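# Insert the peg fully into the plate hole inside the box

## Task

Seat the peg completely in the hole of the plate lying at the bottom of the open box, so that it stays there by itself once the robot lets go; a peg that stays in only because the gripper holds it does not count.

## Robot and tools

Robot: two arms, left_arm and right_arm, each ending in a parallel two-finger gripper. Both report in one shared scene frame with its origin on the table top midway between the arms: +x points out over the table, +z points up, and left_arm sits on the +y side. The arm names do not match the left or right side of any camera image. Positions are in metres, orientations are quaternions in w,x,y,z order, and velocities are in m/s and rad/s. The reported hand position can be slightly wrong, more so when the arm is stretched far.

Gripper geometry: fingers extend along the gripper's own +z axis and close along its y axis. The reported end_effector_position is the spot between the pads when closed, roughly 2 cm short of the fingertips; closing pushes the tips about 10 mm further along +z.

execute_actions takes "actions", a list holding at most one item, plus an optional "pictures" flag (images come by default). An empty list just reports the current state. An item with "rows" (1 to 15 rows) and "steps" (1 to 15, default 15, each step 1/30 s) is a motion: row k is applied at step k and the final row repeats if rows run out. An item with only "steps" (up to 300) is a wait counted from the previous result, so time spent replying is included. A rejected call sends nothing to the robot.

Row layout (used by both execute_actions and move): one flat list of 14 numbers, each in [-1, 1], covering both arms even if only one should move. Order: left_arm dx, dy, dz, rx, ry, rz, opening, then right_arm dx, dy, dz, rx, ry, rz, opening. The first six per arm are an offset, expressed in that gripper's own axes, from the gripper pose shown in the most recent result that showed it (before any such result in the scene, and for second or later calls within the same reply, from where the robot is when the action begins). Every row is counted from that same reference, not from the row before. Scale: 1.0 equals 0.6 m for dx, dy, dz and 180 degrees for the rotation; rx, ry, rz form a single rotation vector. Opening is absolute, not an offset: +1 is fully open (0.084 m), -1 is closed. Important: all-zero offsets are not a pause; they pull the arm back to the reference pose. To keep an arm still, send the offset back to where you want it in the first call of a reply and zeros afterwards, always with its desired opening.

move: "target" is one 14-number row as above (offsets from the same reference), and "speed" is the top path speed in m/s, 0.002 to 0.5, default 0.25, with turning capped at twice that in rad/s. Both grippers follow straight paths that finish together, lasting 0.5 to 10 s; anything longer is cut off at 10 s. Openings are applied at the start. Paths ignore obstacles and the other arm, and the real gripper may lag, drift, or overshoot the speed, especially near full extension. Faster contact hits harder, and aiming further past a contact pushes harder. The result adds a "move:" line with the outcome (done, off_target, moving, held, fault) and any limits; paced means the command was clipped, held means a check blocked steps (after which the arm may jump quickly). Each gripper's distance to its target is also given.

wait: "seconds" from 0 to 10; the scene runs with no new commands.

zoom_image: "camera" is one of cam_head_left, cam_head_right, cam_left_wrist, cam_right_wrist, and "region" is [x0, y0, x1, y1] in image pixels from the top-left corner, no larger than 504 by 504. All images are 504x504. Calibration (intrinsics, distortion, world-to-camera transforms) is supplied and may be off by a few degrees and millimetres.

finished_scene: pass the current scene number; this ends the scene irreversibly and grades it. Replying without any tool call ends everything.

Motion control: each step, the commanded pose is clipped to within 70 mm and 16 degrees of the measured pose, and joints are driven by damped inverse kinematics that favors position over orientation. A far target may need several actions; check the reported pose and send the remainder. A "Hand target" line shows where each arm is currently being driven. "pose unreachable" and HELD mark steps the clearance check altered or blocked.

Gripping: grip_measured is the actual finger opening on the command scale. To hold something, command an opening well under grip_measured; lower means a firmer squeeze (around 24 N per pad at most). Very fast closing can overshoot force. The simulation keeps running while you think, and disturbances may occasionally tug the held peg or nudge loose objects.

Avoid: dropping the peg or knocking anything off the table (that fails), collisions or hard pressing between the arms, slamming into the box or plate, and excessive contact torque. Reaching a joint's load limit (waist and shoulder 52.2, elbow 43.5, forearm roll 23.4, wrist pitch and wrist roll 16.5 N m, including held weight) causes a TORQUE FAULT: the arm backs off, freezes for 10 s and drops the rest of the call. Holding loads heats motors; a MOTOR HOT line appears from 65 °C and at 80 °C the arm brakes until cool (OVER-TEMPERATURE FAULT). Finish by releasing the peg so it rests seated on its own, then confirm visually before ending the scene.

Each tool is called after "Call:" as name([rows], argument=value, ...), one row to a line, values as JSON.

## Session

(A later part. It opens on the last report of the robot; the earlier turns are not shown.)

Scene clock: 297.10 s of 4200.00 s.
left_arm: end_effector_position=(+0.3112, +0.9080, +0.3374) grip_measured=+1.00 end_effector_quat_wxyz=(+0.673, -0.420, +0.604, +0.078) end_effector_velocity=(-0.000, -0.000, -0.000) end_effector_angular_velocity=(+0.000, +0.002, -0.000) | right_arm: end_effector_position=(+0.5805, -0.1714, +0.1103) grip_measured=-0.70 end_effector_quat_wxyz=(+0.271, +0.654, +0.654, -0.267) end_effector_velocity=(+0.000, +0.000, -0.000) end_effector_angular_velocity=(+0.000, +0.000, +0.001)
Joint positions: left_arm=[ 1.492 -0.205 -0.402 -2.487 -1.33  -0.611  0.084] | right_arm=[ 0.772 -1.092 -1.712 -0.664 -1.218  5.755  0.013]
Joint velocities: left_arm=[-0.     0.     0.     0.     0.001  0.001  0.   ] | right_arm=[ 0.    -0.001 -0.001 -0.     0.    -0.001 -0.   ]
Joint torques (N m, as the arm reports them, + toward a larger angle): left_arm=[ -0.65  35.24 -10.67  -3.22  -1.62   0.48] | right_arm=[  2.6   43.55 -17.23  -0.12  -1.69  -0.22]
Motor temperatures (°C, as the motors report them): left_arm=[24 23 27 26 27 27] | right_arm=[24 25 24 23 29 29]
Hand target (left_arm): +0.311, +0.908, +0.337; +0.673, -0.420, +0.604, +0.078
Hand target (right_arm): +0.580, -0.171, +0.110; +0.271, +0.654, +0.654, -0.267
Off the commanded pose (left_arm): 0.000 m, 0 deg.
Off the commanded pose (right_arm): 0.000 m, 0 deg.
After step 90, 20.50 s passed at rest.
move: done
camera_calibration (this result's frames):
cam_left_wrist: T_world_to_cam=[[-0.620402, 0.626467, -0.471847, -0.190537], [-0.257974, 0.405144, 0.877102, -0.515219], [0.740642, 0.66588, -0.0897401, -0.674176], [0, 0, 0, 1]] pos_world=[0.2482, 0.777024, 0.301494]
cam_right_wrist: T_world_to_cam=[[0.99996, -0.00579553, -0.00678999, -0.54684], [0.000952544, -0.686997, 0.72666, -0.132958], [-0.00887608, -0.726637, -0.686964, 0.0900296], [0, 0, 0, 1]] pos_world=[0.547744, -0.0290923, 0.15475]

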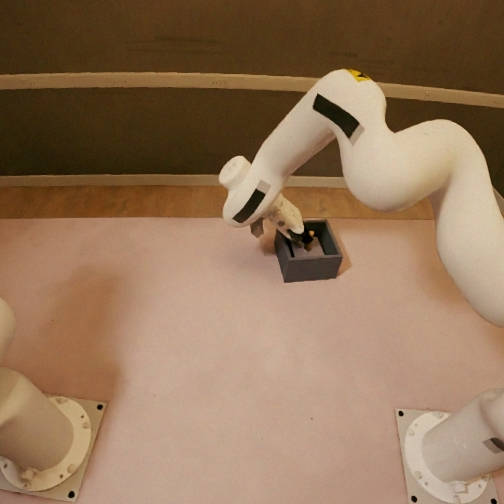

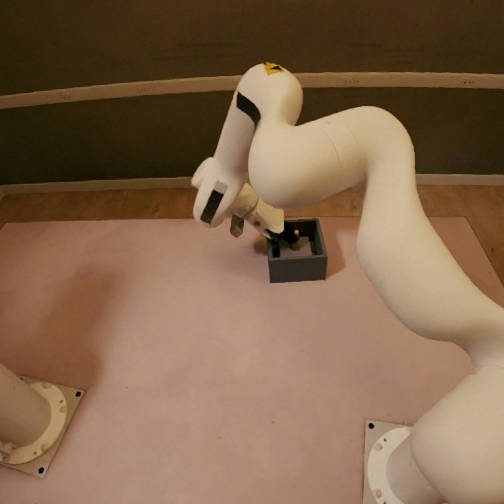

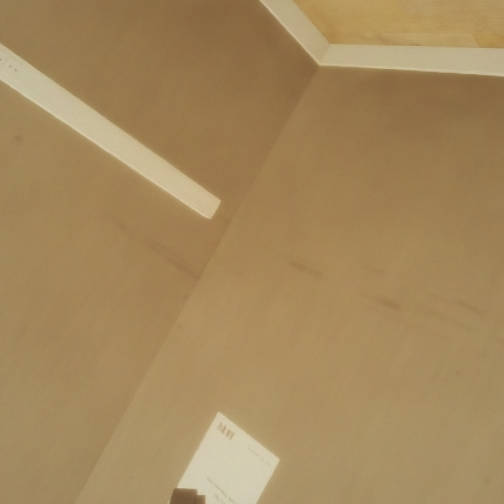

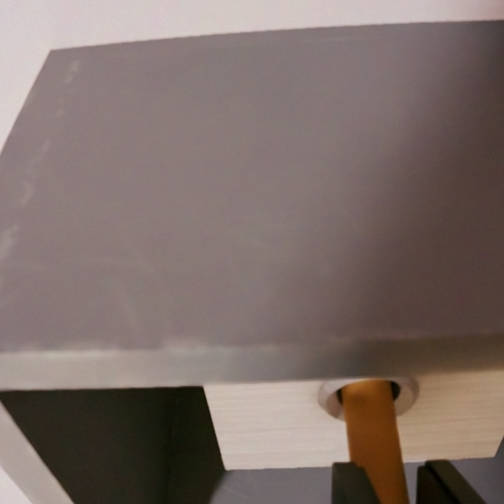

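Call:
move(target=[0,0,0,0,0,0,1, 0.03536,0,0.03536,0,0,0,-1], speed=0.025)

Scene clock: 305.73 s of 4200.00 s.
left_arm: end_effector_position=(+0.3112, +0.9080, +0.3374) grip_measured=+1.00 end_effector_quat_wxyz=(+0.673, -0.420, +0.604, +0.078) end_effector_velocity=(-0.000, +0.000, +0.000) end_effector_angular_velocity=(+0.000, -0.000, +0.000) | right_arm: end_effector_position=(+0.5806, -0.1711, +0.0833) grip_measured=-0.70 end_effector_quat_wxyz=(+0.272, +0.654, +0.653, -0.269) end_effector_velocity=(-0.000, -0.001, -0.001) end_effector_angular_velocity=(-0.005, +0.001, -0.002)
Joint positions: left_arm=[ 1.492 -0.205 -0.402 -2.487 -1.33  -0.611  0.084] | right_arm=[ 0.773 -1.141 -1.732 -0.672 -1.199  5.777  0.013]
Joint velocities: left_arm=[ 0. -0. -0. -0. -0.  0. -0.] | right_arm=[-0.001 -0.002 -0.001 -0.001 -0.004  0.002  0.   ]
Joint torques (N m, as the arm reports them, + toward a larger angle): left_arm=[ -1.53  36.17 -10.94  -3.09  -1.61   0.47] | right_arm=[-6.96 21.75 -6.81 -1.08  7.42  0.13]
Motor temperatures (°C, as the motors report them): left_arm=[24 23 27 26 27 27] | right_arm=[24 25 24 23 29 29]
Hand target (left_arm): +0.311, +0.908, +0.337; +0.673, -0.420, +0.604, +0.078
Hand target (right_arm): +0.581, -0.171, +0.080; +0.271, +0.654, +0.654, -0.267
Off the commanded pose (left_arm): 0.000 m, 0 deg.
Off the commanded pose (right_arm): 0.003 m, 0 deg.
After step 90, 4.20 s passed at rest.
move: done
camera_calibration (this result's frames):
cam_left_wrist: T_world_to_cam=[[-0.620402, 0.626467, -0.471847, -0.190537], [-0.257974, 0.405144, 0.877102, -0.515219], [0.740642, 0.66588, -0.0897401, -0.674176], [0, 0, 0, 1]] pos_world=[0.2482, 0.777024, 0.301494]
cam_right_wrist: T_world_to_cam=[[0.999953, -0.0074253, -0.00617768, -0.547514], [-0.000574614, -0.684165, 0.729327, -0.112053], [-0.00964202, -0.729289, -0.684138, 0.0714918], [0, 0, 0, 1]] pos_world=[0.548114, -0.0285901, 0.127251]

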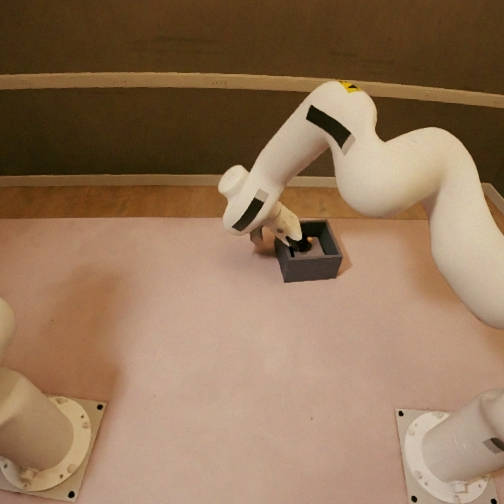

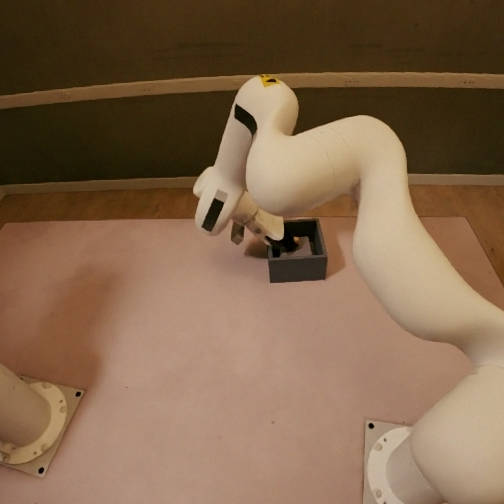

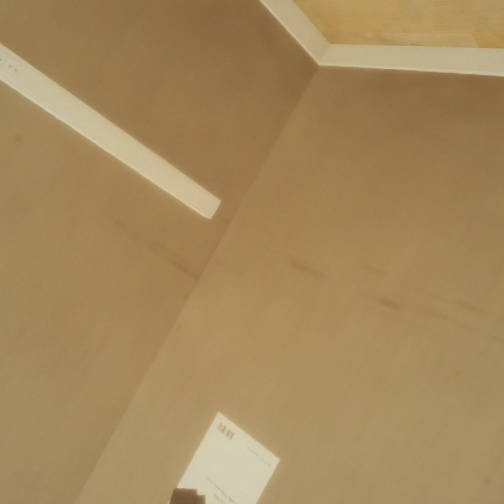

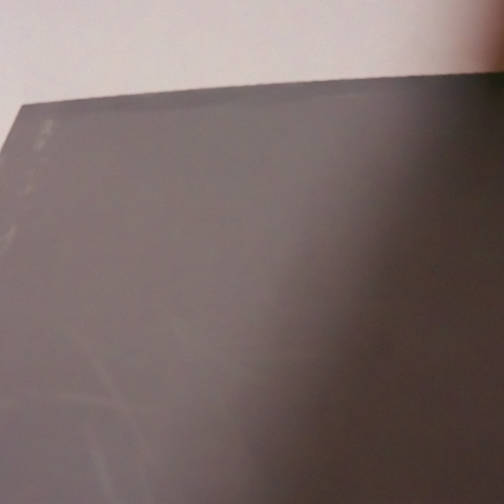

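Call:
zoom_image(camera="cam_head_left", region=[210, 150, 370, 300])

Region (210, 150, 370, 300) of cam_head_left's 504x504 image, scaled by 3.150, with more detail than that image has; it fills the top 472 rows of this view, and the rest is white.

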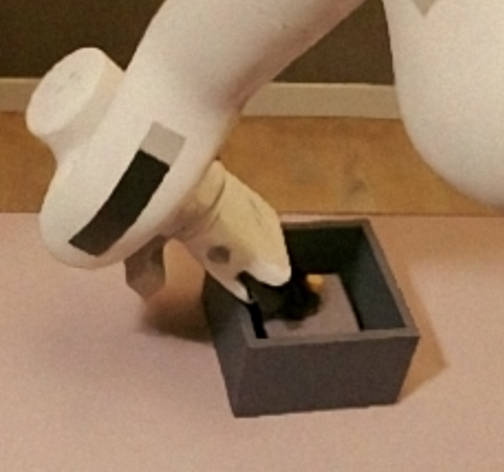

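Call:
zoom_image(camera="cam_head_right", region=[180, 150, 340, 300])

Region (180, 150, 340, 300) of cam_head_right's 504x504 image, scaled by 3.150, with more detail than that image has; it fills the top 472 rows of this view, and the rest is white.

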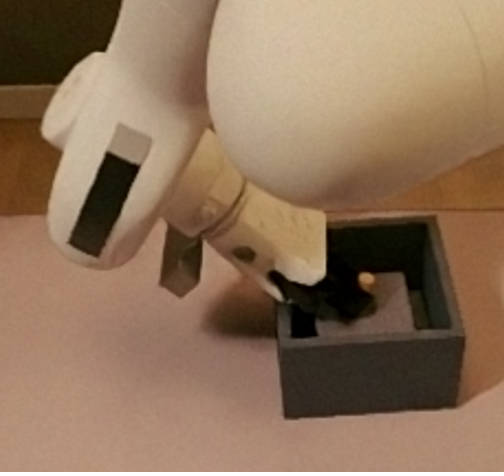

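Call:
execute_actions([
  {"rows": [[0,0,0,0,0,0,1, 0,0,0,0,0,0,0.0]], "steps": 15},
])

Scene clock: 319.40 s of 4200.00 s.
left_arm: end_effector_position=(+0.3112, +0.9080, +0.3374) grip_measured=+1.00 end_effector_quat_wxyz=(+0.673, -0.420, +0.604, +0.078) end_effector_velocity=(+0.000, -0.000, -0.000) end_effector_angular_velocity=(-0.000, +0.001, -0.001) | right_arm: end_effector_position=(+0.5802, -0.1714, +0.0824) grip_measured=-0.01 end_effector_quat_wxyz=(+0.271, +0.654, +0.653, -0.269) end_effector_velocity=(+0.002, +0.003, +0.001) end_effector_angular_velocity=(+0.009, -0.007, +0.004)
Joint positions: left_arm=[ 1.492 -0.205 -0.402 -2.487 -1.33  -0.611  0.084] | right_arm=[ 0.773 -1.142 -1.731 -0.671 -1.198  5.777  0.044]
Joint velocities: left_arm=[ 0.    -0.    -0.     0.001  0.001  0.    -0.   ] | right_arm=[ 0.002  0.001 -0.005  0.     0.006 -0.     0.   ]
Joint torques (N m, as the arm reports them, + toward a larger angle): left_arm=[ -0.85  36.06 -10.72  -3.04  -1.62   0.52] | right_arm=[  5.25  39.45 -15.37   0.88   2.27  -0.28]
Motor temperatures (°C, as the motors report them): left_arm=[24 23 27 26 27 27] | right_arm=[24 25 24 23 29 29]
Hand target (left_arm): +0.311, +0.908, +0.337; +0.673, -0.420, +0.604, +0.078
Hand target (right_arm): +0.581, -0.171, +0.083; +0.272, +0.654, +0.653, -0.269
Off the commanded pose (left_arm): 0.000 m, 0 deg.
Off the commanded pose (right_arm): 0.001 m, 0 deg.
Steps of this call (steps 1 to 90: nothing new was sent; then 10.17 s passed at rest; steps 91 to 105: all 15 steps of this action). Readings (end_effector_position):
91: left_arm (+0.3112, +0.9080, +0.3374) | right_arm (+0.5807, -0.1714, +0.0828)
92: left_arm (+0.3112, +0.9080, +0.3374) | right_arm (+0.5805, -0.1715, +0.0827)
94: left_arm (+0.3112, +0.9080, +0.3374) | right_arm (+0.5802, -0.1719, +0.0827)
98: left_arm (+0.3112, +0.9080, +0.3374) | right_arm (+0.5799, -0.1719, +0.0821)
105: the state above
camera_calibration (this result's frames):
cam_left_wrist: T_world_to_cam=[[-0.620402, 0.626468, -0.471847, -0.190537], [-0.257974, 0.405145, 0.877102, -0.515219], [0.740642, 0.66588, -0.0897402, -0.674176], [0, 0, 0, 1]] pos_world=[0.2482, 0.777024, 0.301494]
cam_right_wrist: T_world_to_cam=[[0.999945, -0.00745907, -0.00736914, -0.546986], [0.000270524, -0.684219, 0.729277, -0.112063], [-0.0104818, -0.729239, -0.684179, 0.0710926], [0, 0, 0, 1]] pos_world=[0.547731, -0.0289122, 0.126334]

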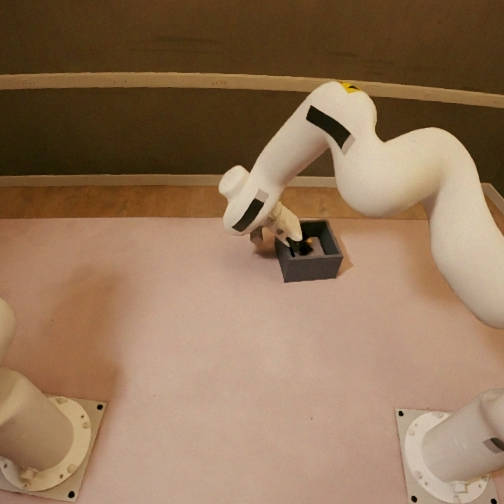

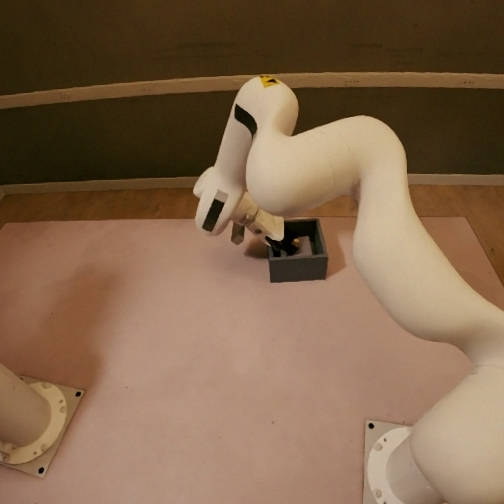

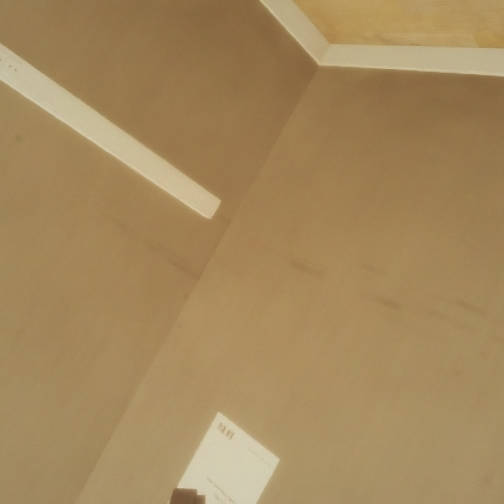

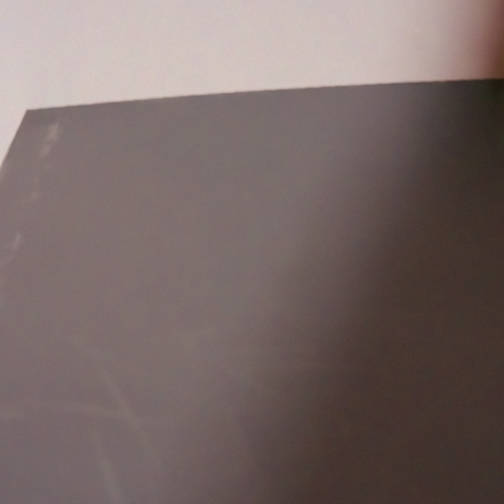

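Call:
move(target=[0,0,0,0,0,0,1, 0,0,-0.1333,0,0,0,0.0], speed=0.1)

Scene clock: 325.53 s of 4200.00 s.
left_arm: end_effector_position=(+0.3112, +0.9080, +0.3374) grip_measured=+1.00 end_effector_quat_wxyz=(+0.673, -0.420, +0.604, +0.078) end_effector_velocity=(-0.000, +0.000, -0.000) end_effector_angular_velocity=(-0.000, +0.001, +0.000) | right_arm: end_effector_position=(+0.5800, -0.1152, +0.1388) grip_measured=-0.01 end_effector_quat_wxyz=(+0.271, +0.654, +0.653, -0.269) end_effector_velocity=(+0.000, +0.001, +0.002) end_effector_angular_velocity=(+0.001, -0.002, -0.001)
Joint positions: left_arm=[ 1.492 -0.205 -0.402 -2.487 -1.33  -0.611  0.084] | right_arm=[ 0.834 -1.135 -1.867 -0.605 -1.336  5.72   0.044]
Joint velocities: left_arm=[ 0.    -0.    -0.    -0.     0.001  0.     0.   ] | right_arm=[ 0.001  0.001 -0.003  0.001 -0.002  0.     0.   ]
Joint torques (N m, as the arm reports them, + toward a larger angle): left_arm=[ -1.78  36.21 -10.79  -3.14  -1.56   0.47] | right_arm=[  4.82  45.47 -18.18   0.03  -1.46  -0.11]
Motor temperatures (°C, as the motors report them): left_arm=[24 23 27 26 27 27] | right_arm=[24 25 24 23 29 29]
Hand target (left_arm): +0.311, +0.908, +0.337; +0.673, -0.420, +0.604, +0.078
Hand target (right_arm): +0.580, -0.115, +0.139; +0.272, +0.654, +0.653, -0.269
Off the commanded pose (left_arm): 0.000 m, 0 deg.
Off the commanded pose (right_arm): 0.000 m, 0 deg.
After step 90, 2.00 s passed at rest.
move: done
camera_calibration (this result's frames):
cam_left_wrist: T_world_to_cam=[[-0.620402, 0.626468, -0.471847, -0.190537], [-0.257974, 0.405145, 0.877102, -0.515219], [0.740642, 0.66588, -0.0897402, -0.674176], [0, 0, 0, 1]] pos_world=[0.2482, 0.777024, 0.301494]
cam_right_wrist: T_world_to_cam=[[0.999942, -0.00766975, -0.00752184, -0.545977], [0.00024055, -0.684027, 0.729456, -0.114673], [-0.0107399, -0.729416, -0.683986, 0.150843], [0, 0, 0, 1]] pos_world=[0.547593, 0.0274001, 0.182716]

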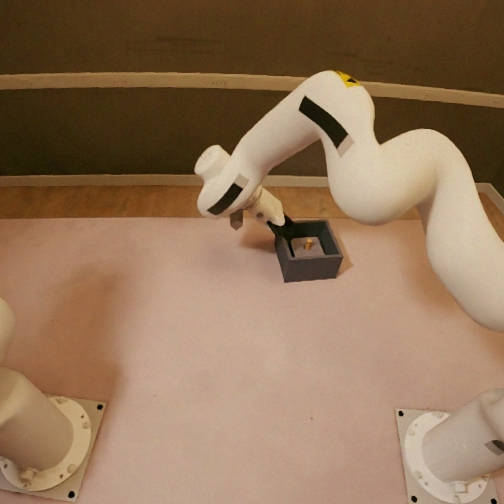

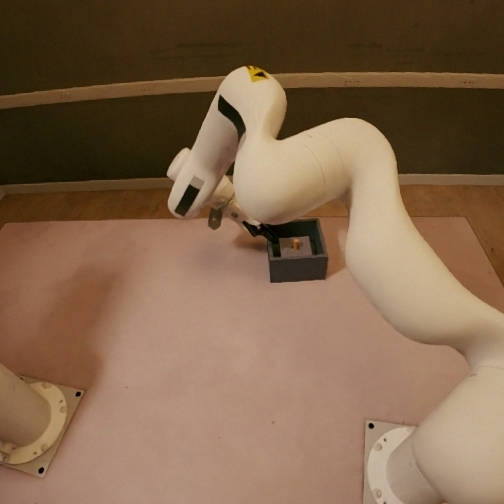

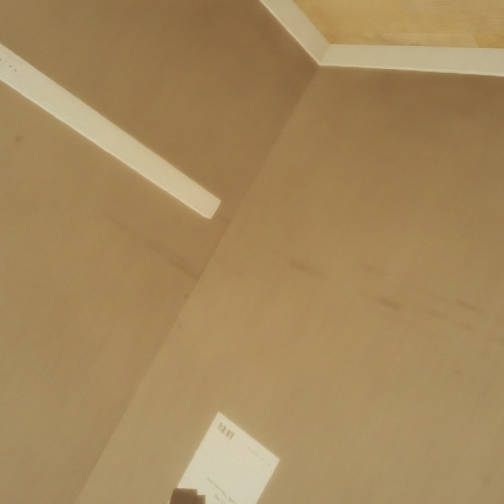

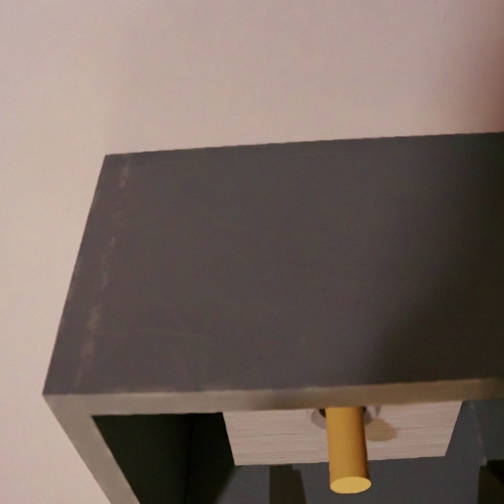

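Call:
zoom_image(camera="cam_right_wrist", region=[270, 370, 430, 504])

Call:
zoom_image(camera="cam_head_left", region=[240, 190, 370, 300])

Region (270, 370, 430, 504) of cam_right_wrist's 504x504 image, scaled by 3.150, with more detail than that image has; it fills the top 422 rows of this view, and the rest is white.

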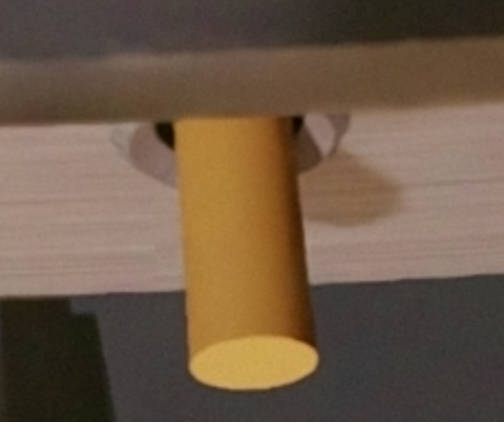

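Region (240, 190, 370, 300) of cam_head_left's 504x504 image, scaled by 3.877, with more detail than that image has; it fills the top 426 rows of this view, and the rest is white.

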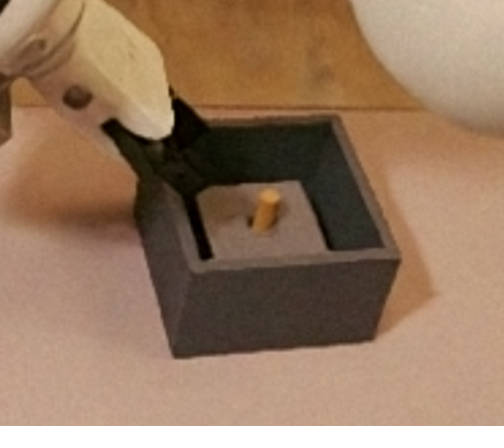

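The peg is released and standing upright in the hole. I measure its top at z≈0.091, which puts its bottom at floor level, so it is resting at the bottom of the hole on its own. I'm ending scene 1.

Call:
finished_scene(scene=1)

The scene is finished: the task was done.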